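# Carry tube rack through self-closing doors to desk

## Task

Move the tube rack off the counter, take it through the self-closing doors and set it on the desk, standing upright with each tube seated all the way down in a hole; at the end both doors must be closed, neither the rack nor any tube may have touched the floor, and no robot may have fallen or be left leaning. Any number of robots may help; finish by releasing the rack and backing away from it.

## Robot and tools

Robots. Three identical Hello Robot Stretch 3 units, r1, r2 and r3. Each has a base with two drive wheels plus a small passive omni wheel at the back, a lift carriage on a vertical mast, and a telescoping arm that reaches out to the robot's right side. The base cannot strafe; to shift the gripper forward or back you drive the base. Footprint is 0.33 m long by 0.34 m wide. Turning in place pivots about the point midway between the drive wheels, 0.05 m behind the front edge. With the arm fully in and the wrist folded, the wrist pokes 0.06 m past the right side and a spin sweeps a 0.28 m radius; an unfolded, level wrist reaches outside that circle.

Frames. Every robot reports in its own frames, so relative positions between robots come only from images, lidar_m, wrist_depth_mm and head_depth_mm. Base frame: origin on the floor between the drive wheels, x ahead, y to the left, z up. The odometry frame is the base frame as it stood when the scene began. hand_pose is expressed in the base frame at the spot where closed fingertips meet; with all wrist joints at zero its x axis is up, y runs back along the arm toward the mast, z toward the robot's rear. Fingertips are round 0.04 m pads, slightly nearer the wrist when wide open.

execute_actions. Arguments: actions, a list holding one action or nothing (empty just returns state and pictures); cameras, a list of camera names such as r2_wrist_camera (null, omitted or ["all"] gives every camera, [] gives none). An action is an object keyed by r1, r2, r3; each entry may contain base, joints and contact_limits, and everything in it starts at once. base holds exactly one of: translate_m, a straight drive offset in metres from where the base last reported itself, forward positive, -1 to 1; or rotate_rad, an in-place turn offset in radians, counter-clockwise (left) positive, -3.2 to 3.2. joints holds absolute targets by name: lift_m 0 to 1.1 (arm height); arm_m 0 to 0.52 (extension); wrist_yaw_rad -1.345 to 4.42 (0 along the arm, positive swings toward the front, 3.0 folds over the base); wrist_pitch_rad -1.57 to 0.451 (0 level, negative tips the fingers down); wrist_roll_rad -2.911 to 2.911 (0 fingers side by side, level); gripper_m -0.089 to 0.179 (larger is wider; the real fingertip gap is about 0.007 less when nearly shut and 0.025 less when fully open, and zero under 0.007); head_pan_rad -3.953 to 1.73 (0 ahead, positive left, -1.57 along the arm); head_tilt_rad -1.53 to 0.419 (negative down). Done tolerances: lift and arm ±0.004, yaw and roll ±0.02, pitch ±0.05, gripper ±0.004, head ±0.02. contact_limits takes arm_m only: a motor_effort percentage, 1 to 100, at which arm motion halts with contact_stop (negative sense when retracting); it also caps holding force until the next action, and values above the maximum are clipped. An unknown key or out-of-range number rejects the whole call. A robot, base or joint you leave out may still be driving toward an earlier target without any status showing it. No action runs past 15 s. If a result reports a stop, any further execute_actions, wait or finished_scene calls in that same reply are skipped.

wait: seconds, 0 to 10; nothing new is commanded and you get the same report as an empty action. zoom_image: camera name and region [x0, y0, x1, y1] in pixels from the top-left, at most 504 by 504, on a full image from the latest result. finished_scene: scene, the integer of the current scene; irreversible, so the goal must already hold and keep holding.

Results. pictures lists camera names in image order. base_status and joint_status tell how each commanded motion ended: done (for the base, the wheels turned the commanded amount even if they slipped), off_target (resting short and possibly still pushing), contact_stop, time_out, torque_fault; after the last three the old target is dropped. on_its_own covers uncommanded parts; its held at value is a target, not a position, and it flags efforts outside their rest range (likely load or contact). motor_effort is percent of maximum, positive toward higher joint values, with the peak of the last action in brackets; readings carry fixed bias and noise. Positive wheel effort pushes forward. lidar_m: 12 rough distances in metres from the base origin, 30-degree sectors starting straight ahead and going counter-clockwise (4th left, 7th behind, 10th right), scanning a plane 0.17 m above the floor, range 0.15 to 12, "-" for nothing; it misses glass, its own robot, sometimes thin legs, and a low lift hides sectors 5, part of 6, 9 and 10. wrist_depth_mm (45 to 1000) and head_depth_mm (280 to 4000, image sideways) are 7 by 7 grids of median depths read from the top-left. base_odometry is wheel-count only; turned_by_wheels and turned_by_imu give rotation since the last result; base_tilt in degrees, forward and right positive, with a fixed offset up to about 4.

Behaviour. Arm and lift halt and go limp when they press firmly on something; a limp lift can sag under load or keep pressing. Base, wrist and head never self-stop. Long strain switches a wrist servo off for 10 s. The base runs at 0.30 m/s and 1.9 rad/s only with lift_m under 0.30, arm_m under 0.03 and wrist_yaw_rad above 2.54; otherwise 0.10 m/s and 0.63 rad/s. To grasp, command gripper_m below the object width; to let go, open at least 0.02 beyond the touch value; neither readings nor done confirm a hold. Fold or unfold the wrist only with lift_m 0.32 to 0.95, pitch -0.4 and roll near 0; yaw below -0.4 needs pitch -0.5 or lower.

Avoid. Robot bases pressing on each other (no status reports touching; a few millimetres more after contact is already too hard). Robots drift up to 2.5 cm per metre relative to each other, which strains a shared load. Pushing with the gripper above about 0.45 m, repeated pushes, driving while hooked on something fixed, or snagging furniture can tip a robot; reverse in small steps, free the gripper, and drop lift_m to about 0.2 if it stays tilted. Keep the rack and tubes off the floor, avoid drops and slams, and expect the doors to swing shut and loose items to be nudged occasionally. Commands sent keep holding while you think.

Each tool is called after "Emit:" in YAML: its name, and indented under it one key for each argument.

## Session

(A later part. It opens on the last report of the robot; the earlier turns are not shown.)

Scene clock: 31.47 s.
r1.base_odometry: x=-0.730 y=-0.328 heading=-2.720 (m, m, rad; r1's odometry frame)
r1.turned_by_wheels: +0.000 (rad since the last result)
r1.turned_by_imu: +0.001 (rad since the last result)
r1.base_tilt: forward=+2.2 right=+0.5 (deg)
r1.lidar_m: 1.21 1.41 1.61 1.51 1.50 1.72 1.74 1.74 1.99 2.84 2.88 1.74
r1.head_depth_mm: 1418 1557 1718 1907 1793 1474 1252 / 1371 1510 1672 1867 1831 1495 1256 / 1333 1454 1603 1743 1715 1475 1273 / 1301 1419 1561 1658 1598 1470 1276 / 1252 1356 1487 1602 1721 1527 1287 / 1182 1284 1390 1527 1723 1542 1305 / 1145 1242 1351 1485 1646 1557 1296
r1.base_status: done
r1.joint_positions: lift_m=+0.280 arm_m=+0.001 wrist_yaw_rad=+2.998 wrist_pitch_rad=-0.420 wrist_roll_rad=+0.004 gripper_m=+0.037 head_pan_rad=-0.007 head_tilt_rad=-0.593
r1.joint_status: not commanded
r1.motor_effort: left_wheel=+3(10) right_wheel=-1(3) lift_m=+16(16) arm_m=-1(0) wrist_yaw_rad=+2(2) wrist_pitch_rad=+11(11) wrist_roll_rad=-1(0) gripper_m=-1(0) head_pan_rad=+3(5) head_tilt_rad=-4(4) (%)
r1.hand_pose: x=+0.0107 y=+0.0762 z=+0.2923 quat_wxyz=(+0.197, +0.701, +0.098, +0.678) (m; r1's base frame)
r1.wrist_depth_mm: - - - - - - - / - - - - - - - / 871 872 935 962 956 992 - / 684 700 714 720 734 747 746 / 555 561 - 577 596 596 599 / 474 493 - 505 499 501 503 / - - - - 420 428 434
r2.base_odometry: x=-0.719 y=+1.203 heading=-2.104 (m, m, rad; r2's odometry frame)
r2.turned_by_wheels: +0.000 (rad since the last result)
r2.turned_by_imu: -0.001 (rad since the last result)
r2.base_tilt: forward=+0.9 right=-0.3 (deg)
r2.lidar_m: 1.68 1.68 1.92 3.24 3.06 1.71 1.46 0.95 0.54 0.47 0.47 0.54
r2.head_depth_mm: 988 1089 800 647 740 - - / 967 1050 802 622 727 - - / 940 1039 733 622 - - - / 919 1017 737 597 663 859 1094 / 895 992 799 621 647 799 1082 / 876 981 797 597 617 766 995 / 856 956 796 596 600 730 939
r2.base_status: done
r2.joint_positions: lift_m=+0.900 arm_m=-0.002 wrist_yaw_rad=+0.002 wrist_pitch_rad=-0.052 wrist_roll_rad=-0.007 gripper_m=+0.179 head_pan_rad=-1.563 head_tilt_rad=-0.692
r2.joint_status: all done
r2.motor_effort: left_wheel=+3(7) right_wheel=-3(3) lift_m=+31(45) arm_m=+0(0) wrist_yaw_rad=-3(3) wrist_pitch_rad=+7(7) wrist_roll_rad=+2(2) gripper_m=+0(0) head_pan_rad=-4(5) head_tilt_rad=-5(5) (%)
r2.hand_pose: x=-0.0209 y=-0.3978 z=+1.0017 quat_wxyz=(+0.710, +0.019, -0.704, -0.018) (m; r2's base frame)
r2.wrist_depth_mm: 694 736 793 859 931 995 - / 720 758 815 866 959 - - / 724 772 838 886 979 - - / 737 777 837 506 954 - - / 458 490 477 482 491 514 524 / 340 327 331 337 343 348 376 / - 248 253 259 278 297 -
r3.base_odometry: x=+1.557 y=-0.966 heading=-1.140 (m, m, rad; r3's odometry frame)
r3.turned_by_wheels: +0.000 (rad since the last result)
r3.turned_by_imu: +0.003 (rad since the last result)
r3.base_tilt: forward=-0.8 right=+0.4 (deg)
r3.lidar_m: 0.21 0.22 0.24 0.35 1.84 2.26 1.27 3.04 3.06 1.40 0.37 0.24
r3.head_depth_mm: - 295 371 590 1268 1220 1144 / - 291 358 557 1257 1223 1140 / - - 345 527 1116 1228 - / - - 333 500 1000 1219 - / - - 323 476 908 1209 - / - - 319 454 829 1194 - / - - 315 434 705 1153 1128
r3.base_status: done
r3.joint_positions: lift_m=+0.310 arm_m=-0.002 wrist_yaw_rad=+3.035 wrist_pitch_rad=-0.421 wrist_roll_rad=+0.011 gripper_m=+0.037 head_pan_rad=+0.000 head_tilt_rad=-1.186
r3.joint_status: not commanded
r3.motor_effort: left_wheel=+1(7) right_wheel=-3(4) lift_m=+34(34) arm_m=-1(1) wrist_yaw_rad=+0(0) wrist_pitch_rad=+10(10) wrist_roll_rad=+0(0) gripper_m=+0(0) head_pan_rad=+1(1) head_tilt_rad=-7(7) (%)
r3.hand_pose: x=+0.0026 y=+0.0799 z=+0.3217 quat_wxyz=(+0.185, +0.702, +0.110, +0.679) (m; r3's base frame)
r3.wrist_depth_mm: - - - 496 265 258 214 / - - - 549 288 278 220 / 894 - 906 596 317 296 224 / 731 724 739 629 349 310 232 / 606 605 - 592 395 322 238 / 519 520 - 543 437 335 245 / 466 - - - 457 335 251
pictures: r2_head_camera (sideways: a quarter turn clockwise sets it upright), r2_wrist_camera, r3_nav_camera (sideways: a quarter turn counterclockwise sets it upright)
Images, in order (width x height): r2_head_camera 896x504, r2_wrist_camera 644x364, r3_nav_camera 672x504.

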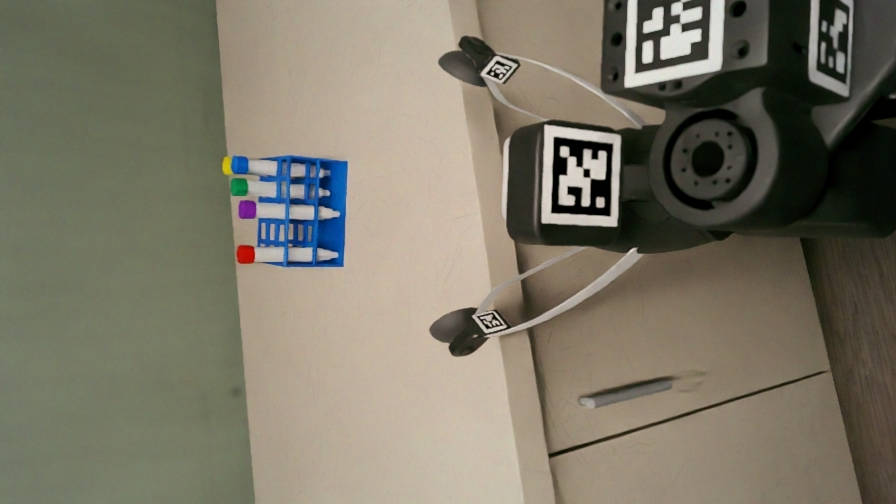

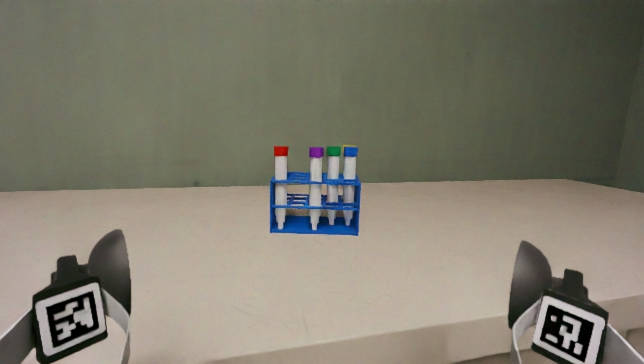

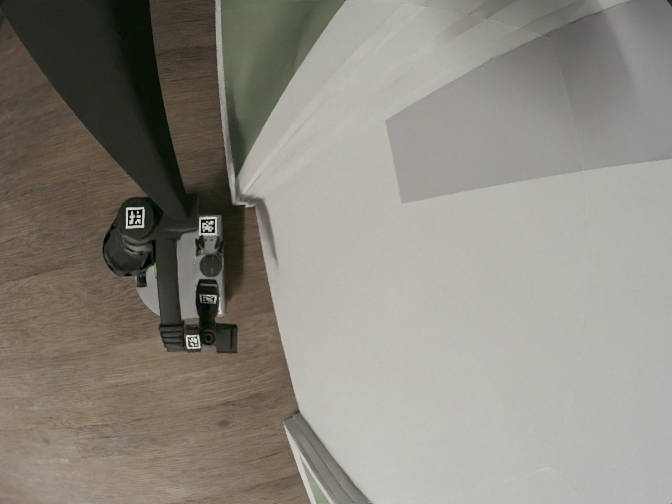

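Emit:
execute_actions:
  actions:
    - {"r3":{"base":{"translate_m":0.9}},"r2":{"joints":{"lift_m":0.86,"arm_m":0.17}}}
  cameras: ["r3_nav_camera","r2_wrist_camera","r1_nav_camera"]

Scene clock: 43.13 s.
r1.base_odometry: x=-0.730 y=-0.328 heading=-2.720 (m, m, rad; r1's odometry frame)
r1.turned_by_wheels: +0.000 (rad since the last result)
r1.turned_by_imu: -0.001 (rad since the last result)
r1.base_tilt: forward=+2.1 right=+0.5 (deg)
r1.lidar_m: 1.40 1.41 1.61 1.51 1.51 1.72 1.74 1.74 1.99 2.84 2.88 1.75
r1.head_depth_mm: 1504 1637 1768 1964 1828 1481 1247 / 1593 1739 1896 2093 1847 1491 1263 / 1702 1855 2038 2196 1853 1515 1269 / 1824 1972 2121 2145 1875 1527 1277 / 3240 3562 3337 2472 1781 1528 1283 / 3148 1305 1393 1536 1716 1526 1281 / 1151 1243 1353 1497 1667 1553 1300
r1.base_status: not commanded
r1.joint_positions: lift_m=+0.280 arm_m=+0.001 wrist_yaw_rad=+2.998 wrist_pitch_rad=-0.420 wrist_roll_rad=+0.004 gripper_m=+0.037 head_pan_rad=-0.007 head_tilt_rad=-0.593
r1.joint_status: not commanded
r1.motor_effort: left_wheel=+3(2) right_wheel=-1(2) lift_m=+16(16) arm_m=+1(1) wrist_yaw_rad=+2(2) wrist_pitch_rad=+11(11) wrist_roll_rad=-1(0) gripper_m=-1(0) head_pan_rad=+3(4) head_tilt_rad=-4(3) (%)
r1.hand_pose: x=+0.0107 y=+0.0762 z=+0.2923 quat_wxyz=(+0.197, +0.701, +0.098, +0.678) (m; r1's base frame)
r1.wrist_depth_mm: - - - - - - - / - - - - - - - / 898 859 929 935 956 964 - / 685 700 708 710 713 739 738 / 562 560 - 584 595 593 597 / 471 490 - 503 502 494 505 / - - - - 428 429 431
r2.base_odometry: x=-0.719 y=+1.203 heading=-2.104 (m, m, rad; r2's odometry frame)
r2.turned_by_wheels: +0.000 (rad since the last result)
r2.turned_by_imu: -0.002 (rad since the last result)
r2.base_tilt: forward=+0.8 right=-0.3 (deg)
r2.lidar_m: 1.68 1.68 1.92 3.23 3.06 1.71 1.46 0.95 0.54 0.47 0.47 0.54
r2.head_depth_mm: 989 1085 802 647 - 995 1155 / 965 1058 799 - - 936 1150 / 943 1041 732 - - 885 1124 / 919 1021 742 597 674 842 1104 / 899 992 797 598 645 802 1084 / 876 980 795 597 615 763 999 / 855 956 797 598 601 731 941
r2.base_status: not commanded
r2.joint_positions: lift_m=+0.860 arm_m=+0.170 wrist_yaw_rad=+0.001 wrist_pitch_rad=-0.051 wrist_roll_rad=-0.006 gripper_m=+0.179 head_pan_rad=-1.563 head_tilt_rad=-0.692
r2.joint_status: all done
r2.motor_effort: left_wheel=+3(2) right_wheel=-3(3) lift_m=+30(30) arm_m=+5(5) wrist_yaw_rad=-1(3) wrist_pitch_rad=+6(7) wrist_roll_rad=+2(2) gripper_m=+0(0) head_pan_rad=-4(4) head_tilt_rad=-4(4) (%)
r2.hand_pose: x=-0.0212 y=-0.5693 z=+0.9620 quat_wxyz=(+0.709, +0.019, -0.704, -0.018) (m; r2's base frame)
r2.wrist_depth_mm: 561 592 647 689 750 820 882 / 576 613 650 716 784 821 929 / 583 634 669 324 785 885 975 / 589 620 547 329 692 728 768 / 345 364 327 322 370 387 395 / - 243 247 249 256 257 280 / - 187 189 190 194 195 -
r3.base_odometry: x=+1.933 y=-1.783 heading=-1.140 (m, m, rad; r3's odometry frame)
r3.turned_by_wheels: +0.000 (rad since the last result)
r3.turned_by_imu: -0.801 (rad since the last result)
r3.base_tilt: forward=-0.7 right=+0.3 (deg)
r3.lidar_m: - - 0.15 0.20 1.10 1.08 0.64 2.01 3.71 0.21 0.15 -
r3.head_depth_mm: - - - - - 1188 1144 / - - - - - 1188 1139 / - - - - - 514 - / - - - - - 478 - / - - - - - 447 - / - - - - - 870 - / - - - - - 1154 -
r3.base_status: translate_m off_target (by the wheels' count: +0.8999 of +0.9000)
r3.joint_positions: lift_m=+0.310 arm_m=-0.002 wrist_yaw_rad=+3.049 wrist_pitch_rad=-0.420 wrist_roll_rad=+0.011 gripper_m=+0.037 head_pan_rad=+0.000 head_tilt_rad=-1.198
r3.joint_status: not commanded
r3.on_its_own: right_wheel is at rest, and its effort (+26) is outside its rest range (-18 to +18)
r3.motor_effort: left_wheel=+13(90) right_wheel=+26(30) lift_m=+31(34) arm_m=-2(2) wrist_yaw_rad=-11(13) wrist_pitch_rad=+9(10) wrist_roll_rad=+1(0) gripper_m=+0(0) head_pan_rad=+1(0) head_tilt_rad=-1(7) (%)
r3.hand_pose: x=-0.0006 y=+0.0803 z=+0.3221 quat_wxyz=(+0.180, +0.701, +0.114, +0.680) (m; r3's base frame)
r3.wrist_depth_mm: 921 - - - 158 97 70 / 970 - - - 163 99 71 / 934 916 913 834 169 100 72 / 727 727 753 671 174 102 73 / 599 610 - 589 162 104 74 / 517 524 - 538 152 106 75 / 466 - - - 213 103 76
pictures: r1_nav_camera (sideways: a quarter turn counterclockwise sets it upright), r2_wrist_camera, r3_nav_camera (sideways: a quarter turn counterclockwise sets it upright)
Images, in order (width x height): r1_nav_camera 672x504, r2_wrist_camera 644x364, r3_nav_camera 672x504.

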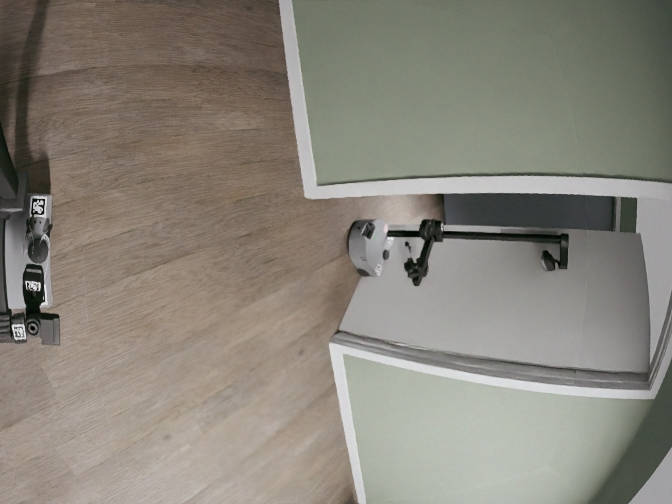

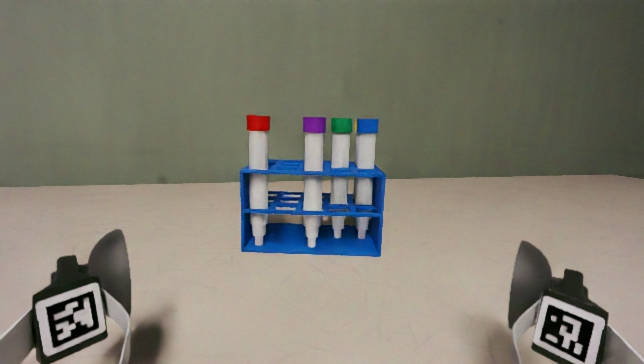

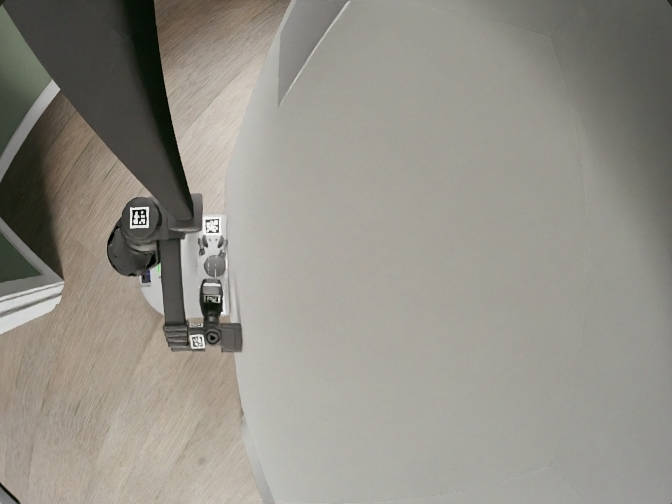

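Emit:
execute_actions:
  actions:
    - {"r3":{"base":{"translate_m":0.6}},"r2":{"joints":{"lift_m":0.855,"arm_m":0.345}}}
  cameras: ["r3_nav_camera","r2_wrist_camera","r1_nav_camera","r2_head_camera"]

Scene clock: 50.53 s.
r1.base_odometry: x=-0.730 y=-0.328 heading=-2.720 (m, m, rad; r1's odometry frame)
r1.turned_by_wheels: +0.000 (rad since the last result)
r1.turned_by_imu: +0.000 (rad since the last result)
r1.base_tilt: forward=+2.2 right=+0.5 (deg)
r1.lidar_m: 1.40 1.41 1.61 1.50 1.51 1.73 1.74 1.74 1.99 2.84 2.89 1.74
r1.head_depth_mm: 1554 1701 1803 1988 1840 1480 1261 / 1842 2040 2138 2246 1828 1490 1260 / 3355 3608 2482 2313 1864 1505 1273 / 3373 3748 3414 2393 1866 1513 1277 / 3343 3526 3438 2465 1798 1534 1290 / 3210 1290 1410 1546 1716 1550 1287 / 1141 1242 1357 1489 1656 1547 1302
r1.base_status: not commanded
r1.joint_positions: lift_m=+0.280 arm_m=+0.001 wrist_yaw_rad=+2.998 wrist_pitch_rad=-0.420 wrist_roll_rad=+0.004 gripper_m=+0.037 head_pan_rad=-0.007 head_tilt_rad=-0.593
r1.joint_status: not commanded
r1.motor_effort: left_wheel=+2(2) right_wheel=-1(1) lift_m=+16(16) arm_m=+0(0) wrist_yaw_rad=+2(2) wrist_pitch_rad=+11(11) wrist_roll_rad=-1(0) gripper_m=+0(0) head_pan_rad=+3(4) head_tilt_rad=-4(3) (%)
r1.hand_pose: x=+0.0107 y=+0.0762 z=+0.2923 quat_wxyz=(+0.197, +0.701, +0.098, +0.678) (m; r1's base frame)
r1.wrist_depth_mm: - - - - - - - / - - - - - - - / 887 866 930 930 952 974 - / 686 695 704 716 718 738 758 / 563 571 - 577 598 583 610 / 476 491 - 498 501 494 501 / - - - - 423 426 431
r2.base_odometry: x=-0.719 y=+1.203 heading=-2.104 (m, m, rad; r2's odometry frame)
r2.turned_by_wheels: +0.000 (rad since the last result)
r2.turned_by_imu: -0.001 (rad since the last result)
r2.base_tilt: forward=+0.9 right=-0.4 (deg)
r2.lidar_m: 1.68 1.68 1.92 3.24 3.04 1.71 1.46 0.94 0.54 0.47 0.47 0.54
r2.head_depth_mm: 991 1080 839 - - 1034 1153 / 964 1055 885 599 735 934 1151 / 941 1038 - 582 698 888 1123 / 919 1017 730 598 671 842 1105 / 896 994 798 597 646 799 1082 / 875 982 796 597 616 764 994 / 857 958 796 596 600 732 938
r2.base_status: not commanded
r2.joint_positions: lift_m=+0.855 arm_m=+0.345 wrist_yaw_rad=+0.001 wrist_pitch_rad=-0.051 wrist_roll_rad=-0.006 gripper_m=+0.179 head_pan_rad=-1.563 head_tilt_rad=-0.692
r2.joint_status: all done
r2.motor_effort: left_wheel=+2(2) right_wheel=-4(3) lift_m=+30(32) arm_m=+6(5) wrist_yaw_rad=+0(1) wrist_pitch_rad=+6(7) wrist_roll_rad=+2(2) gripper_m=+0(0) head_pan_rad=-4(4) head_tilt_rad=-5(4) (%)
r2.hand_pose: x=-0.0213 y=-0.7443 z=+0.9570 quat_wxyz=(+0.709, +0.018, -0.704, -0.018) (m; r2's base frame)
r2.wrist_depth_mm: 431 452 485 522 560 612 668 / 431 459 496 536 588 635 695 / 444 463 506 123 148 668 733 / 456 478 514 150 155 664 726 / 328 130 145 130 149 370 374 / - 132 154 138 157 231 268 / - 138 160 140 161 178 -
r3.base_odometry: x=+2.184 y=-2.328 heading=-1.140 (m, m, rad; r3's odometry frame)
r3.turned_by_wheels: +0.000 (rad since the last result)
r3.turned_by_imu: -0.665 (rad since the last result)
r3.base_tilt: forward=-0.8 right=+0.4 (deg)
r3.lidar_m: - - 0.15 0.20 1.82 1.49 1.42 0.99 2.23 0.21 0.15 -
r3.head_depth_mm: - - - - - 1186 1142 / - - - - - 996 1140 / - - - - - 494 - / - - - - - 457 - / - - - - - 425 - / - - - - - 1159 - / - - - - - 1163 1132
r3.base_status: translate_m off_target (by the wheels' count: +0.5997 of +0.6000)
r3.joint_positions: lift_m=+0.310 arm_m=-0.002 wrist_yaw_rad=+3.037 wrist_pitch_rad=-0.418 wrist_roll_rad=+0.011 gripper_m=+0.037 head_pan_rad=-0.003 head_tilt_rad=-1.197
r3.joint_status: not commanded
r3.on_its_own: left_wheel is at rest, and its effort (+44) is outside its rest range (-18 to +18); right_wheel is at rest, and its effort (+33) is outside its rest range (-18 to +18)
r3.motor_effort: left_wheel=+44(60) right_wheel=+33(37) lift_m=+28(31) arm_m=-2(2) wrist_yaw_rad=-1(12) wrist_pitch_rad=+9(9) wrist_roll_rad=+1(0) gripper_m=-1(0) head_pan_rad=+2(1) head_tilt_rad=-1(2) (%)
r3.hand_pose: x=+0.0023 y=+0.0802 z=+0.3227 quat_wxyz=(+0.184, +0.702, +0.109, +0.679) (m; r3's base frame)
r3.wrist_depth_mm: - - - 385 149 93 67 / - - - 416 154 95 68 / 906 888 911 458 160 97 69 / 737 718 739 516 165 99 70 / 608 610 - 590 155 101 71 / 523 523 - 541 146 103 72 / 464 - - - 203 100 74
pictures: r1_nav_camera (sideways: a quarter turn counterclockwise sets it upright), r2_head_camera (sideways: a quarter turn clockwise sets it upright), r2_wrist_camera, r3_nav_camera (sideways: a quarter turn counterclockwise sets it upright)
Images, in order (width x height): r1_nav_camera 672x504, r2_head_camera 896x504, r2_wrist_camera 644x364, r3_nav_camera 672x504.

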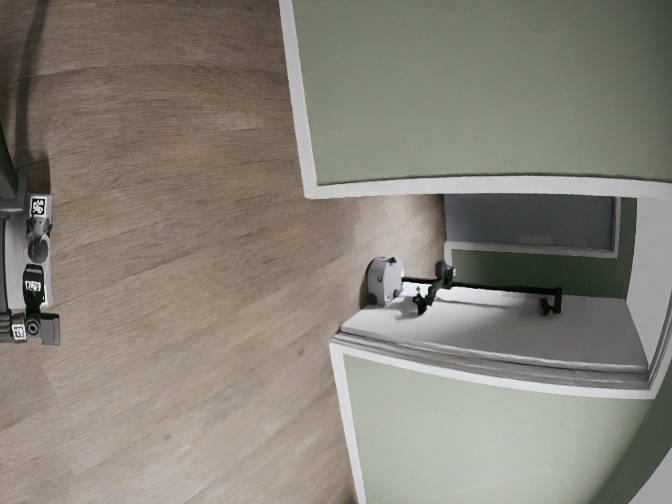

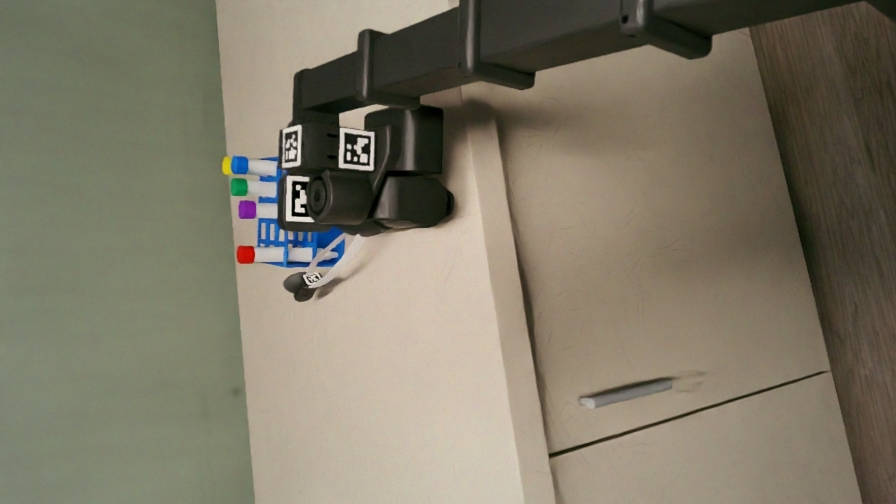

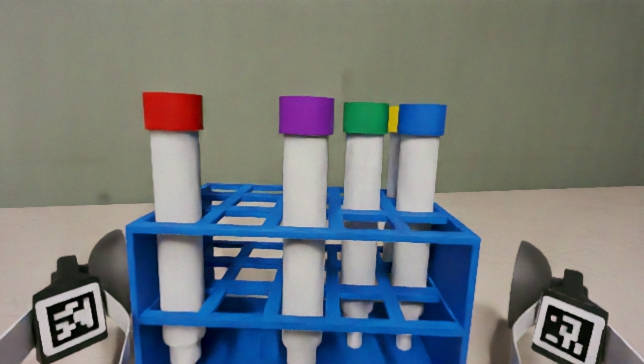

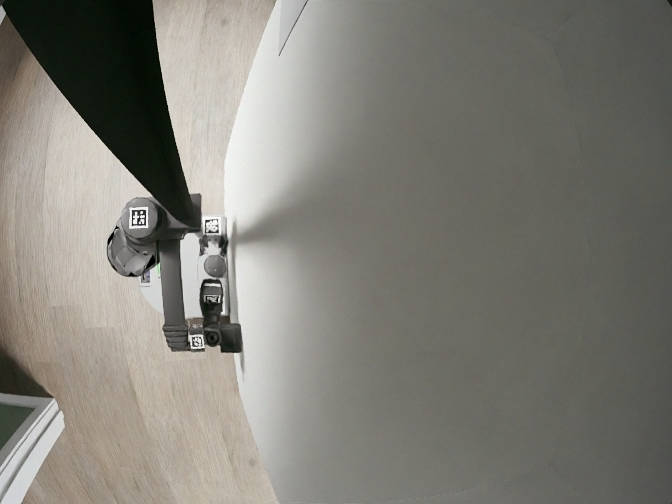

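Emit:
execute_actions:
  actions:
    - {"r3":{"base":{"translate_m":0.25}},"r2":{"joints":{"arm_m":0.36}},"r1":{"base":{"translate_m":0.9},"joints":{"head_tilt_rad":-0.8}}}
  cameras: []

Emit:
execute_actions:
  actions:
    - {"r2":{"joints":{"gripper_m":0.06}}}
  cameras: ["r3_nav_camera","r2_wrist_camera","r1_nav_camera"]

Scene clock: 55.90 s.
r1.base_odometry: x=-1.551 y=-0.696 heading=-2.720 (m, m, rad; r1's odometry frame)
r1.turned_by_wheels: +0.000 (rad since the last result)
r1.turned_by_imu: +0.001 (rad since the last result)
r1.base_tilt: forward=+2.1 right=+0.5 (deg)
r1.lidar_m: 1.34 0.55 0.62 1.04 1.76 2.01 2.61 2.61 2.99 2.55 1.12 0.95
r1.head_depth_mm: 1196 1298 1361 1529 1507 1317 1154 / 1362 1467 1546 1642 1536 1319 1155 / 2731 2873 2155 1711 1544 1328 1162 / 2675 2900 2306 1852 1548 1339 1169 / 2587 2848 2357 1883 1559 1344 1171 / 2539 2808 2363 1890 1563 1328 1134 / 2471 2730 2414 1899 835 879 1112
r1.base_status: done
r1.joint_positions: lift_m=+0.280 arm_m=+0.001 wrist_yaw_rad=+2.999 wrist_pitch_rad=-0.420 wrist_roll_rad=+0.004 gripper_m=+0.037 head_pan_rad=-0.007 head_tilt_rad=-0.791
r1.joint_status: all done
r1.motor_effort: left_wheel=+2(10) right_wheel=-1(3) lift_m=+15(16) arm_m=+0(1) wrist_yaw_rad=+2(2) wrist_pitch_rad=+11(11) wrist_roll_rad=-1(1) gripper_m=-1(0) head_pan_rad=+4(4) head_tilt_rad=-5(23) (%)
r1.hand_pose: x=+0.0107 y=+0.0763 z=+0.2924 quat_wxyz=(+0.197, +0.701, +0.098, +0.678) (m; r1's base frame)
r1.wrist_depth_mm: - - - - 757 559 445 / - - - - 791 573 456 / 888 857 908 929 822 595 459 / 689 699 710 708 729 610 486 / 565 564 - 584 603 574 552 / 472 494 - 507 498 494 504 / - - - - 419 428 434
r2.base_odometry: x=-0.719 y=+1.203 heading=-2.104 (m, m, rad; r2's odometry frame)
r2.turned_by_wheels: +0.000 (rad since the last result)
r2.turned_by_imu: -0.001 (rad since the last result)
r2.base_tilt: forward=+0.9 right=-0.4 (deg)
r2.lidar_m: 1.68 1.68 1.92 3.24 3.06 1.71 1.46 0.95 0.54 0.47 0.47 0.54
r2.head_depth_mm: 991 1085 841 - - 1031 1153 / 968 1053 887 599 734 937 1154 / 942 1038 - 585 700 889 1127 / 915 1015 729 599 671 840 1106 / 895 988 797 597 645 802 1079 / 878 980 798 597 617 764 997 / 857 953 795 596 601 731 940
r2.base_status: not commanded
r2.joint_positions: lift_m=+0.855 arm_m=+0.360 wrist_yaw_rad=+0.001 wrist_pitch_rad=-0.051 wrist_roll_rad=-0.006 gripper_m=+0.179 head_pan_rad=-1.563 head_tilt_rad=-0.692
r2.joint_status: all done
r2.motor_effort: left_wheel=+1(2) right_wheel=-3(3) lift_m=+30(30) arm_m=+5(6) wrist_yaw_rad=-1(0) wrist_pitch_rad=+6(6) wrist_roll_rad=+2(2) gripper_m=+0(0) head_pan_rad=-4(5) head_tilt_rad=-5(4) (%)
r2.hand_pose: x=-0.0213 y=-0.7593 z=+0.9570 quat_wxyz=(+0.709, +0.018, -0.704, -0.018) (m; r2's base frame)
r2.wrist_depth_mm: 417 442 471 503 555 605 672 / 427 449 486 515 565 616 682 / 435 116 494 112 134 648 719 / 444 456 489 118 141 651 707 / 326 120 125 118 132 364 374 / - 124 168 124 145 120 267 / - 127 159 125 148 171 -
r3.base_odometry: x=+2.288 y=-2.555 heading=-1.139 (m, m, rad; r3's odometry frame)
r3.turned_by_wheels: +0.000 (rad since the last result)
r3.turned_by_imu: -0.001 (rad since the last result)
r3.base_tilt: forward=-0.7 right=+0.3 (deg)
r3.lidar_m: - - 0.15 0.20 1.82 1.49 1.42 0.99 1.34 0.21 0.15 -
r3.head_depth_mm: - - - - - 1189 1145 / - - - - - 993 1135 / - - - - - 491 - / - - - - - 454 - / - - - - - 422 - / - - - - - 1163 - / - - - - - 1159 1128
r3.base_status: translate_m off_target (by the wheels' count: +0.2497 of +0.2500)
r3.joint_positions: lift_m=+0.310 arm_m=-0.002 wrist_yaw_rad=+3.036 wrist_pitch_rad=-0.418 wrist_roll_rad=+0.011 gripper_m=+0.037 head_pan_rad=-0.003 head_tilt_rad=-1.197
r3.joint_status: not commanded
r3.on_its_own: left_wheel is at rest, and its effort (+45) is outside its rest range (-18 to +18); right_wheel is at rest, and its effort (+34) is outside its rest range (-18 to +18)
r3.motor_effort: left_wheel=+45(50) right_wheel=+34(36) lift_m=+27(28) arm_m=-2(2) wrist_yaw_rad=-2(4) wrist_pitch_rad=+8(9) wrist_roll_rad=+0(1) gripper_m=-1(0) head_pan_rad=+2(1) head_tilt_rad=-1(0) (%)
r3.hand_pose: x=+0.0023 y=+0.0802 z=+0.3227 quat_wxyz=(+0.184, +0.702, +0.109, +0.679) (m; r3's base frame)
r3.wrist_depth_mm: - - - 384 149 93 67 / - - - 415 154 95 68 / 921 887 898 456 159 96 69 / 721 728 737 513 165 98 70 / 601 605 - 582 155 101 71 / 519 521 - 545 146 103 73 / 477 - - - 203 100 74
pictures: none
No camera images: the call's "cameras" was empty. Leave "cameras" out to get every camera's image.

Scene clock: 57.57 s.
r1.base_odometry: x=-1.551 y=-0.696 heading=-2.720 (m, m, rad; r1's odometry frame)
r1.turned_by_wheels: +0.000 (rad since the last result)
r1.turned_by_imu: +0.000 (rad since the last result)
r1.base_tilt: forward=+2.1 right=+0.5 (deg)
r1.lidar_m: 1.34 0.55 0.62 1.04 1.76 2.02 2.61 2.61 2.98 2.57 1.12 0.95
r1.head_depth_mm: 1204 1296 1356 1529 1509 1312 1148 / 1362 1465 1536 1630 1533 1314 1157 / 2706 2898 2136 1682 1541 1332 1160 / 2657 2890 2309 1859 1540 1334 1168 / 2638 2835 2351 1866 1567 1339 1167 / 2534 2844 2369 1887 1563 1312 1144 / 2492 2790 2388 1904 832 879 1116
r1.base_status: not commanded
r1.joint_positions: lift_m=+0.280 arm_m=+0.001 wrist_yaw_rad=+2.999 wrist_pitch_rad=-0.420 wrist_roll_rad=+0.004 gripper_m=+0.037 head_pan_rad=-0.007 head_tilt_rad=-0.791
r1.joint_status: not commanded
r1.motor_effort: left_wheel=+2(2) right_wheel=-1(1) lift_m=+16(16) arm_m=+0(1) wrist_yaw_rad=+2(2) wrist_pitch_rad=+11(11) wrist_roll_rad=-1(0) gripper_m=-1(0) head_pan_rad=+4(5) head_tilt_rad=-5(5) (%)
r1.hand_pose: x=+0.0107 y=+0.0763 z=+0.2924 quat_wxyz=(+0.197, +0.701, +0.098, +0.678) (m; r1's base frame)
r1.wrist_depth_mm: - - - - 762 552 445 / - - - - 793 579 460 / 904 856 950 944 812 599 456 / 689 692 713 720 728 618 488 / 565 563 - 581 593 574 551 / 475 493 - 500 507 493 503 / - - - - 422 429 437
r2.base_odometry: x=-0.719 y=+1.203 heading=-2.104 (m, m, rad; r2's odometry frame)
r2.turned_by_wheels: +0.000 (rad since the last result)
r2.turned_by_imu: +0.000 (rad since the last result)
r2.base_tilt: forward=+0.8 right=-0.3 (deg)
r2.lidar_m: 1.69 1.68 1.92 3.24 3.06 1.71 1.46 0.95 0.54 0.47 0.47 0.54
r2.head_depth_mm: 991 1086 841 - - 1034 1147 / 968 1058 886 598 734 941 1152 / 944 1035 - 584 698 885 1127 / 920 1017 749 599 670 842 1105 / 898 992 796 599 645 801 1086 / 878 980 798 597 616 762 996 / 857 954 797 597 601 732 941
r2.base_status: not commanded
r2.joint_positions: lift_m=+0.855 arm_m=+0.360 wrist_yaw_rad=+0.001 wrist_pitch_rad=-0.051 wrist_roll_rad=-0.006 gripper_m=+0.062 head_pan_rad=-1.563 head_tilt_rad=-0.692
r2.joint_status: all done
r2.motor_effort: left_wheel=+3(3) right_wheel=-3(3) lift_m=+30(30) arm_m=+5(6) wrist_yaw_rad=-1(0) wrist_pitch_rad=+6(6) wrist_roll_rad=+2(2) gripper_m=-30(100) head_pan_rad=-4(5) head_tilt_rad=-4(4) (%)
r2.hand_pose: x=-0.0213 y=-0.7593 z=+0.9570 quat_wxyz=(+0.709, +0.018, -0.704, -0.018) (m; r2's base frame)
r2.wrist_depth_mm: 416 439 469 506 551 604 655 / 422 449 485 516 576 626 686 / 436 455 501 127 150 648 701 / 443 468 180 157 155 636 704 / 325 304 135 131 156 339 375 / 229 143 154 145 162 141 251 / 180 162 148 161 164 140 191
r3.base_odometry: x=+2.288 y=-2.555 heading=-1.139 (m, m, rad; r3's odometry frame)
r3.turned_by_wheels: +0.000 (rad since the last result)
r3.turned_by_imu: +0.000 (rad since the last result)
r3.base_tilt: forward=-0.7 right=+0.3 (deg)
r3.lidar_m: - - 0.15 0.20 1.83 1.49 1.42 0.99 1.34 0.21 0.15 -
r3.head_depth_mm: - - - - - 1191 1142 / - - - - - 990 1137 / - - - - - 492 - / - - - - - 454 - / - - - - - 422 - / - - - - - 1164 - / - - - - - 1159 1130
r3.base_status: not commanded
r3.joint_positions: lift_m=+0.310 arm_m=-0.002 wrist_yaw_rad=+3.036 wrist_pitch_rad=-0.418 wrist_roll_rad=+0.011 gripper_m=+0.037 head_pan_rad=-0.003 head_tilt_rad=-1.197
r3.joint_status: not commanded
r3.on_its_own: left_wheel is at rest, and its effort (+44) is outside its rest range (-18 to +18); right_wheel is at rest, and its effort (+34) is outside its rest range (-18 to +18)
r3.motor_effort: left_wheel=+44(44) right_wheel=+34(34) lift_m=+27(28) arm_m=-2(2) wrist_yaw_rad=-2(1) wrist_pitch_rad=+8(9) wrist_roll_rad=+0(0) gripper_m=+0(0) head_pan_rad=+1(1) head_tilt_rad=-1(2) (%)
r3.hand_pose: x=+0.0023 y=+0.0802 z=+0.3227 quat_wxyz=(+0.184, +0.702, +0.109, +0.679) (m; r3's base frame)
r3.wrist_depth_mm: - - - 384 149 93 67 / - - - 416 154 94 68 / 894 906 940 454 159 96 69 / 727 734 728 511 165 98 70 / 600 612 - 592 155 101 72 / 520 522 - 541 146 103 72 / 471 - - - 203 100 74
pictures: r1_nav_camera (sideways: a quarter turn counterclockwise sets it upright), r2_wrist_camera, r3_nav_camera (sideways: a quarter turn counterclockwise sets it upright)
Images, in order (width x height): r1_nav_camera 672x504, r2_wrist_camera 644x364, r3_nav_camera 672x504.

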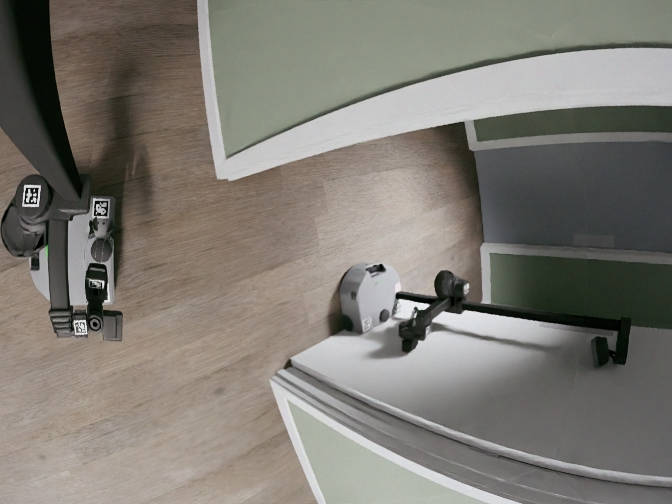

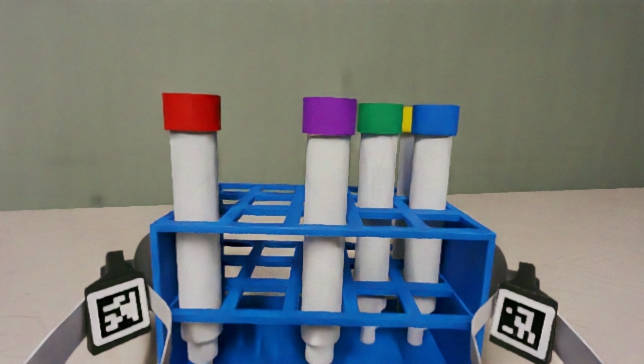

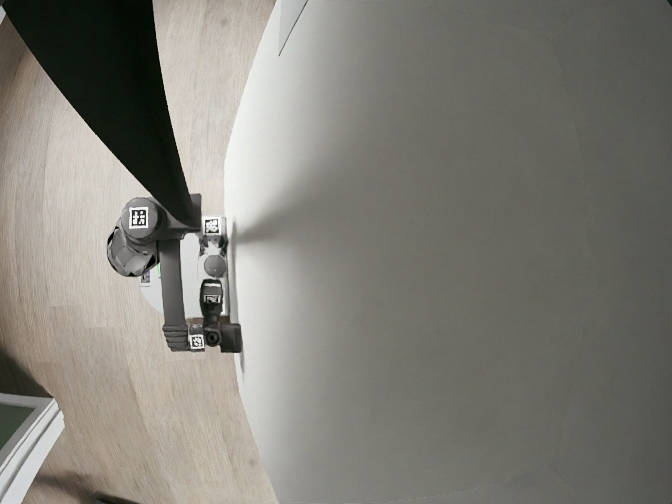

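Emit:
execute_actions:
  actions:
    - {"r2":{"joints":{"gripper_m":0.179}},"r1":{"base":{"translate_m":0.42},"joints":{"head_tilt_rad":-1.0}}}
  cameras: []

Emit:
execute_actions:
  actions:
    - {"r2":{"joints":{"arm_m":0.4}},"r1":{"base":{"rotate_rad":0.3}}}
  cameras: ["r2_wrist_camera"]

Emit:
execute_actions:
  actions:
    - {"r2":{"joints":{"gripper_m":0.06}}}
  cameras: ["r2_wrist_camera","r1_nav_camera"]

Scene clock: 61.60 s.
r1.base_odometry: x=-1.934 y=-0.868 heading=-2.719 (m, m, rad; r1's odometry frame)
r1.turned_by_wheels: +0.000 (rad since the last result)
r1.turned_by_imu: +0.001 (rad since the last result)
r1.base_tilt: forward=+2.1 right=+0.5 (deg)
r1.lidar_m: 1.03 1.76 0.30 0.28 1.88 2.15 3.00 3.01 3.03 2.49 0.67 0.71
r1.head_depth_mm: 1038 1161 1119 1336 1348 1218 1100 / 2363 1115 1305 1343 1366 1210 1100 / 2426 2101 1717 1420 1365 1224 1109 / 2407 2133 1776 1556 1368 1231 1115 / 2384 2137 1810 1561 1380 1244 1119 / 2380 2160 1812 1578 1394 1249 1119 / 2287 2162 1832 1582 1402 1246 815
r1.base_status: done
r1.joint_positions: lift_m=+0.280 arm_m=+0.001 wrist_yaw_rad=+2.999 wrist_pitch_rad=-0.420 wrist_roll_rad=+0.004 gripper_m=+0.037 head_pan_rad=-0.007 head_tilt_rad=-0.988
r1.joint_status: all done
r1.motor_effort: left_wheel=+2(10) right_wheel=-1(5) lift_m=+15(16) arm_m=+0(0) wrist_yaw_rad=+2(3) wrist_pitch_rad=+11(11) wrist_roll_rad=-1(0) gripper_m=+2(1) head_pan_rad=+3(5) head_tilt_rad=-6(24) (%)
r1.hand_pose: x=+0.0107 y=+0.0763 z=+0.2924 quat_wxyz=(+0.197, +0.701, +0.098, +0.678) (m; r1's base frame)
r1.wrist_depth_mm: - - 711 308 317 - - / - - 802 339 360 - - / 888 860 812 374 415 989 - / 695 695 676 410 670 741 757 / 560 568 - 471 586 596 603 / 471 493 - 481 503 500 502 / - - - - 422 431 431
r2.base_odometry: x=-0.719 y=+1.203 heading=-2.104 (m, m, rad; r2's odometry frame)
r2.turned_by_wheels: +0.000 (rad since the last result)
r2.turned_by_imu: -0.001 (rad since the last result)
r2.base_tilt: forward=+0.8 right=-0.3 (deg)
r2.lidar_m: 1.68 1.68 1.92 3.23 3.06 1.71 1.46 0.94 0.54 0.47 0.47 0.54
r2.head_depth_mm: 992 1086 843 - - 1030 1150 / 966 1051 887 598 733 936 1149 / 941 1036 - 586 699 888 1133 / 919 1015 751 597 671 841 1102 / 897 990 796 598 645 800 1083 / 876 982 796 597 615 763 993 / 853 956 797 597 601 730 940
r2.base_status: not commanded
r2.joint_positions: lift_m=+0.855 arm_m=+0.360 wrist_yaw_rad=+0.001 wrist_pitch_rad=-0.051 wrist_roll_rad=-0.006 gripper_m=+0.179 head_pan_rad=-1.563 head_tilt_rad=-0.692
r2.joint_status: all done
r2.motor_effort: left_wheel=+2(3) right_wheel=-3(3) lift_m=+30(30) arm_m=+5(6) wrist_yaw_rad=+0(1) wrist_pitch_rad=+6(6) wrist_roll_rad=+2(2) gripper_m=+0(83) head_pan_rad=-4(4) head_tilt_rad=-4(4) (%)
r2.hand_pose: x=-0.0213 y=-0.7593 z=+0.9570 quat_wxyz=(+0.709, +0.018, -0.704, -0.018) (m; r2's base frame)
r2.wrist_depth_mm: 414 438 472 511 554 608 660 / 429 448 481 512 566 615 680 / 433 458 494 126 150 641 709 / 444 469 179 158 155 649 704 / 327 296 135 131 157 353 378 / - 175 153 146 161 142 267 / - 163 147 161 163 170 -
r3.base_odometry: x=+2.288 y=-2.555 heading=-1.139 (m, m, rad; r3's odometry frame)
r3.turned_by_wheels: +0.000 (rad since the last result)
r3.turned_by_imu: -0.001 (rad since the last result)
r3.base_tilt: forward=-0.8 right=+0.4 (deg)
r3.lidar_m: - - 0.15 0.20 1.82 1.49 1.42 0.99 0.93 0.21 0.15 -
r3.head_depth_mm: - - - - - 1192 1147 / - - - - - 991 1136 / - - - - - 491 - / - - - - - 454 - / - - - - - 422 - / - - - - - 1159 - / - - - - - 1163 1132
r3.base_status: not commanded
r3.joint_positions: lift_m=+0.310 arm_m=-0.002 wrist_yaw_rad=+3.036 wrist_pitch_rad=-0.418 wrist_roll_rad=+0.011 gripper_m=+0.037 head_pan_rad=-0.003 head_tilt_rad=-1.197
r3.joint_status: not commanded
r3.on_its_own: left_wheel is at rest, and its effort (+44) is outside its rest range (-18 to +18); right_wheel is at rest, and its effort (+34) is outside its rest range (-18 to +18)
r3.motor_effort: left_wheel=+44(45) right_wheel=+34(34) lift_m=+28(28) arm_m=-2(2) wrist_yaw_rad=-1(1) wrist_pitch_rad=+9(8) wrist_roll_rad=+0(1) gripper_m=-1(0) head_pan_rad=+1(1) head_tilt_rad=-2(1) (%)
r3.hand_pose: x=+0.0023 y=+0.0802 z=+0.3227 quat_wxyz=(+0.184, +0.702, +0.109, +0.679) (m; r3's base frame)
r3.wrist_depth_mm: - - - 384 150 93 67 / - - - 417 154 95 68 / 891 865 904 463 160 97 69 / 737 730 731 515 165 99 70 / 607 613 - 592 156 100 71 / 522 519 - 538 146 103 73 / 471 - - - 203 100 74
pictures: none
No camera images: the call's "cameras" was empty. Leave "cameras" out to get every camera's image.

Scene clock: 63.07 s.
r1.base_odometry: x=-1.934 y=-0.868 heading=-2.420 (m, m, rad; r1's odometry frame)
r1.turned_by_wheels: +0.300 (rad since the last result)
r1.turned_by_imu: +0.300 (rad since the last result)
r1.base_tilt: forward=+2.1 right=+0.5 (deg)
r1.lidar_m: 2.49 0.35 0.29 0.55 1.96 2.72 3.00 3.14 2.99 0.68 0.67 0.91
r1.head_depth_mm: 2299 2098 1721 1360 1311 1210 1098 / 2364 2076 1778 1532 1357 1220 1098 / 2345 2084 1768 1546 1356 1222 1103 / 2381 2097 1802 1566 1367 1230 1111 / 2346 2116 1792 1553 1384 1243 1119 / 2316 2160 1811 1577 1394 1244 1008 / 2278 2141 1832 1591 1396 689 761
r1.base_status: done
r1.joint_positions: lift_m=+0.280 arm_m=+0.001 wrist_yaw_rad=+2.999 wrist_pitch_rad=-0.420 wrist_roll_rad=+0.004 gripper_m=+0.037 head_pan_rad=-0.007 head_tilt_rad=-0.988
r1.joint_status: not commanded
r1.motor_effort: left_wheel=-3(9) right_wheel=+2(6) lift_m=+16(16) arm_m=-1(0) wrist_yaw_rad=+2(2) wrist_pitch_rad=+11(11) wrist_roll_rad=-1(1) gripper_m=+0(0) head_pan_rad=+2(5) head_tilt_rad=-5(6) (%)
r1.hand_pose: x=+0.0107 y=+0.0763 z=+0.2924 quat_wxyz=(+0.197, +0.701, +0.098, +0.678) (m; r1's base frame)
r1.wrist_depth_mm: - - - 972 294 279 872 / - - - - 317 308 959 / 890 871 905 825 342 353 - / 683 694 708 681 380 666 742 / 561 562 - 575 415 569 611 / 475 491 - 498 467 498 506 / - - - - 422 424 430
r2.base_odometry: x=-0.719 y=+1.203 heading=-2.104 (m, m, rad; r2's odometry frame)
r2.turned_by_wheels: +0.000 (rad since the last result)
r2.turned_by_imu: +0.000 (rad since the last result)
r2.base_tilt: forward=+0.9 right=-0.4 (deg)
r2.lidar_m: 1.68 1.68 1.92 3.26 3.07 1.71 1.46 0.95 0.54 0.47 0.47 0.54
r2.head_depth_mm: 990 1085 840 - - 1033 1156 / 967 1057 - 599 729 936 1153 / 943 1031 - 598 701 887 1125 / 916 1011 756 599 672 843 1109 / 896 987 797 597 644 802 1083 / 877 985 795 596 616 765 994 / 853 955 797 596 601 730 940
r2.base_status: not commanded
r2.joint_positions: lift_m=+0.855 arm_m=+0.400 wrist_yaw_rad=+0.001 wrist_pitch_rad=-0.051 wrist_roll_rad=-0.006 gripper_m=+0.179 head_pan_rad=-1.563 head_tilt_rad=-0.692
r2.joint_status: all done
r2.motor_effort: left_wheel=+3(3) right_wheel=-3(3) lift_m=+30(30) arm_m=+6(7) wrist_yaw_rad=+0(1) wrist_pitch_rad=+6(6) wrist_roll_rad=+2(2) gripper_m=+0(0) head_pan_rad=-4(5) head_tilt_rad=-4(5) (%)
r2.hand_pose: x=-0.0213 y=-0.7993 z=+0.9570 quat_wxyz=(+0.709, +0.018, -0.704, -0.018) (m; r2's base frame)
r2.wrist_depth_mm: 382 411 438 468 506 548 605 / 390 416 444 470 532 571 638 / 401 415 457 108 133 597 653 / 409 429 184 162 138 613 666 / 327 114 126 114 131 337 374 / - 116 144 139 145 121 267 / - 120 123 120 148 119 -
r3.base_odometry: x=+2.288 y=-2.555 heading=-1.139 (m, m, rad; r3's odometry frame)
r3.turned_by_wheels: +0.000 (rad since the last result)
r3.turned_by_imu: +0.000 (rad since the last result)
r3.base_tilt: forward=-0.8 right=+0.4 (deg)
r3.lidar_m: - - 0.15 0.20 1.82 1.49 1.42 0.99 0.93 0.21 0.15 -
r3.head_depth_mm: - - - - - 1192 1142 / - - - - - 993 1138 / - - - - - 491 - / - - - - - 453 - / - - - - - 422 - / - - - - - 1160 - / - - - - - 1161 1131
r3.base_status: not commanded
r3.joint_positions: lift_m=+0.310 arm_m=-0.002 wrist_yaw_rad=+3.036 wrist_pitch_rad=-0.418 wrist_roll_rad=+0.011 gripper_m=+0.037 head_pan_rad=-0.003 head_tilt_rad=-1.197
r3.joint_status: not commanded
r3.on_its_own: left_wheel is at rest, and its effort (+45) is outside its rest range (-18 to +18); right_wheel is at rest, and its effort (+33) is outside its rest range (-18 to +18)
r3.motor_effort: left_wheel=+45(45) right_wheel=+33(34) lift_m=+27(28) arm_m=-2(2) wrist_yaw_rad=-2(1) wrist_pitch_rad=+9(8) wrist_roll_rad=+0(1) gripper_m=+0(0) head_pan_rad=+2(1) head_tilt_rad=-1(1) (%)
r3.hand_pose: x=+0.0023 y=+0.0802 z=+0.3227 quat_wxyz=(+0.184, +0.702, +0.109, +0.679) (m; r3's base frame)
r3.wrist_depth_mm: - - - 381 150 93 67 / - - - 416 155 94 68 / 895 882 926 456 159 97 69 / 726 736 728 516 165 99 70 / 610 613 - 586 155 101 71 / 519 517 - 538 146 103 73 / 473 - - - 203 100 74
pictures: r2_wrist_camera
Images, in order (width x height): r2_wrist_camera 644x364.

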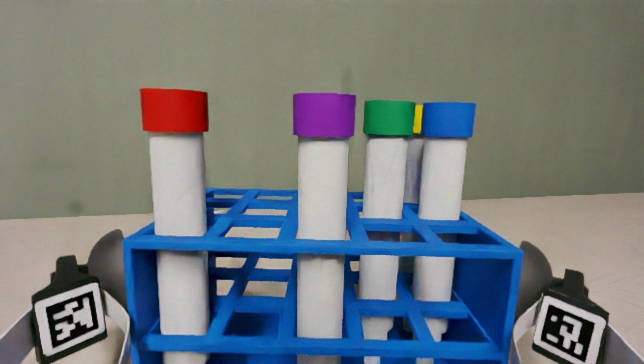

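Scene clock: 64.73 s.
r1.base_odometry: x=-1.934 y=-0.868 heading=-2.420 (m, m, rad; r1's odometry frame)
r1.turned_by_wheels: +0.000 (rad since the last result)
r1.turned_by_imu: +0.000 (rad since the last result)
r1.base_tilt: forward=+2.1 right=+0.5 (deg)
r1.lidar_m: 2.48 0.35 0.28 0.56 1.96 2.72 3.01 3.15 2.99 0.68 0.67 0.91
r1.head_depth_mm: 2342 2045 1729 1359 1317 1208 1101 / 2353 2108 1768 1529 1359 1220 1106 / 2353 2082 1778 1544 1363 1223 1103 / 2349 2104 1784 1556 1380 1231 1115 / 2318 2123 1803 1571 1385 1236 1116 / 2340 2162 1812 1583 1391 1244 1012 / 2289 2134 1825 1583 1393 686 761
r1.base_status: not commanded
r1.joint_positions: lift_m=+0.280 arm_m=+0.001 wrist_yaw_rad=+2.999 wrist_pitch_rad=-0.420 wrist_roll_rad=+0.004 gripper_m=+0.037 head_pan_rad=-0.007 head_tilt_rad=-0.988
r1.joint_status: not commanded
r1.motor_effort: left_wheel=-3(3) right_wheel=+2(2) lift_m=+16(16) arm_m=+0(0) wrist_yaw_rad=+2(2) wrist_pitch_rad=+10(11) wrist_roll_rad=-1(1) gripper_m=+0(1) head_pan_rad=+4(3) head_tilt_rad=-7(7) (%)
r1.hand_pose: x=+0.0107 y=+0.0763 z=+0.2924 quat_wxyz=(+0.197, +0.701, +0.098, +0.678) (m; r1's base frame)
r1.wrist_depth_mm: - - - 924 295 278 877 / - - - - 315 311 950 / 891 897 927 834 341 356 - / 688 693 709 682 374 668 753 / 570 554 - 582 420 569 604 / 469 494 - 501 469 498 505 / - - - - 422 426 430
r2.base_odometry: x=-0.719 y=+1.203 heading=-2.104 (m, m, rad; r2's odometry frame)
r2.turned_by_wheels: +0.000 (rad since the last result)
r2.turned_by_imu: +0.000 (rad since the last result)
r2.base_tilt: forward=+0.9 right=-0.2 (deg)
r2.lidar_m: 1.69 1.68 1.92 3.24 3.05 1.71 1.46 0.94 0.54 0.47 0.46 0.54
r2.head_depth_mm: 993 1089 843 - - 1035 1152 / 966 1056 - 599 731 936 1153 / 941 1031 - 598 699 886 1132 / 921 1008 763 598 672 843 1108 / 898 989 797 598 645 801 1083 / 876 980 795 595 616 763 997 / 855 957 797 596 601 730 940
r2.base_status: not commanded
r2.joint_positions: lift_m=+0.855 arm_m=+0.400 wrist_yaw_rad=+0.001 wrist_pitch_rad=-0.051 wrist_roll_rad=-0.006 gripper_m=+0.062 head_pan_rad=-1.563 head_tilt_rad=-0.692
r2.joint_status: all done
r2.motor_effort: left_wheel=+3(2) right_wheel=-3(3) lift_m=+30(30) arm_m=+5(5) wrist_yaw_rad=+0(1) wrist_pitch_rad=+6(7) wrist_roll_rad=+2(2) gripper_m=-30(100) head_pan_rad=-5(4) head_tilt_rad=-4(4) (%)
r2.hand_pose: x=-0.0213 y=-0.7993 z=+0.9570 quat_wxyz=(+0.709, +0.018, -0.704, -0.018) (m; r2's base frame)
r2.wrist_depth_mm: 381 410 435 469 500 546 598 / 392 414 451 483 528 562 626 / 403 422 457 125 150 600 660 / 407 432 178 159 155 599 675 / 325 304 135 131 157 333 374 / 230 143 153 145 162 141 251 / 180 162 147 161 163 141 190
r3.base_odometry: x=+2.288 y=-2.555 heading=-1.139 (m, m, rad; r3's odometry frame)
r3.turned_by_wheels: +0.000 (rad since the last result)
r3.turned_by_imu: +0.000 (rad since the last result)
r3.base_tilt: forward=-0.9 right=+0.4 (deg)
r3.lidar_m: - - 0.15 0.20 1.83 1.49 1.42 0.99 0.94 0.21 0.15 -
r3.head_depth_mm: - - - - - 1188 1142 / - - - - - 992 1140 / - - - - - 490 - / - - - - - 454 - / - - - - - 423 - / - - - - - 1161 - / - - - - - 1158 1130
r3.base_status: not commanded
r3.joint_positions: lift_m=+0.310 arm_m=-0.002 wrist_yaw_rad=+3.036 wrist_pitch_rad=-0.418 wrist_roll_rad=+0.011 gripper_m=+0.037 head_pan_rad=-0.003 head_tilt_rad=-1.197
r3.joint_status: not commanded
r3.on_its_own: left_wheel is at rest, and its effort (+45) is outside its rest range (-18 to +18); right_wheel is at rest, and its effort (+34) is outside its rest range (-18 to +18)
r3.motor_effort: left_wheel=+45(44) right_wheel=+34(34) lift_m=+27(28) arm_m=-2(2) wrist_yaw_rad=-1(1) wrist_pitch_rad=+8(9) wrist_roll_rad=+0(0) gripper_m=+0(0) head_pan_rad=+2(1) head_tilt_rad=-2(2) (%)
r3.hand_pose: x=+0.0023 y=+0.0802 z=+0.3227 quat_wxyz=(+0.184, +0.702, +0.109, +0.679) (m; r3's base frame)
r3.wrist_depth_mm: - - - 380 149 93 68 / - - - 420 155 95 68 / 905 890 930 461 159 97 69 / 733 726 747 511 165 99 70 / 609 604 - 595 155 101 71 / 522 520 - 539 145 103 73 / 467 - - - 204 100 74
pictures: r1_nav_camera (sideways: a quarter turn counterclockwise sets it upright), r2_wrist_camera
Images, in order (width x height): r1_nav_camera 672x504, r2_wrist_camera 644x364.

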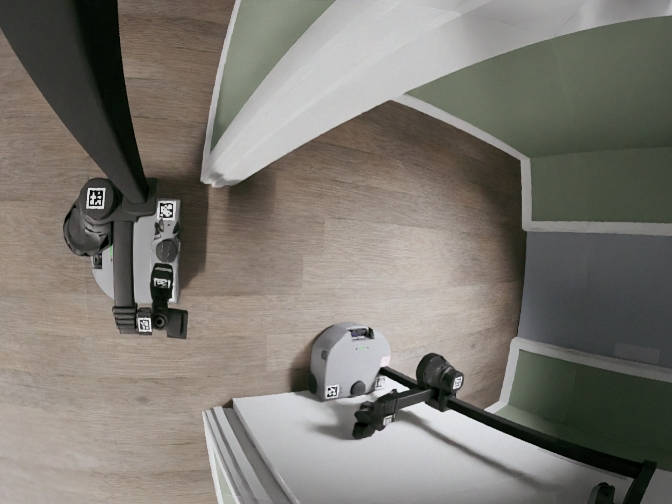

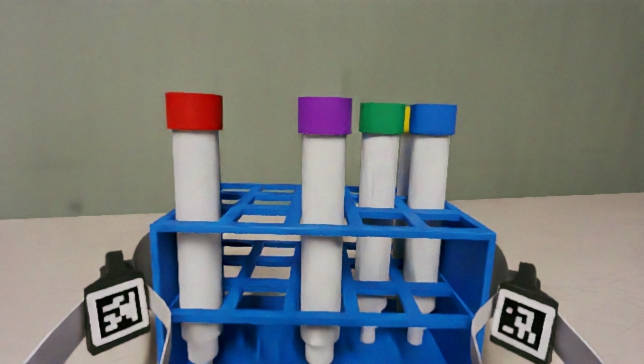

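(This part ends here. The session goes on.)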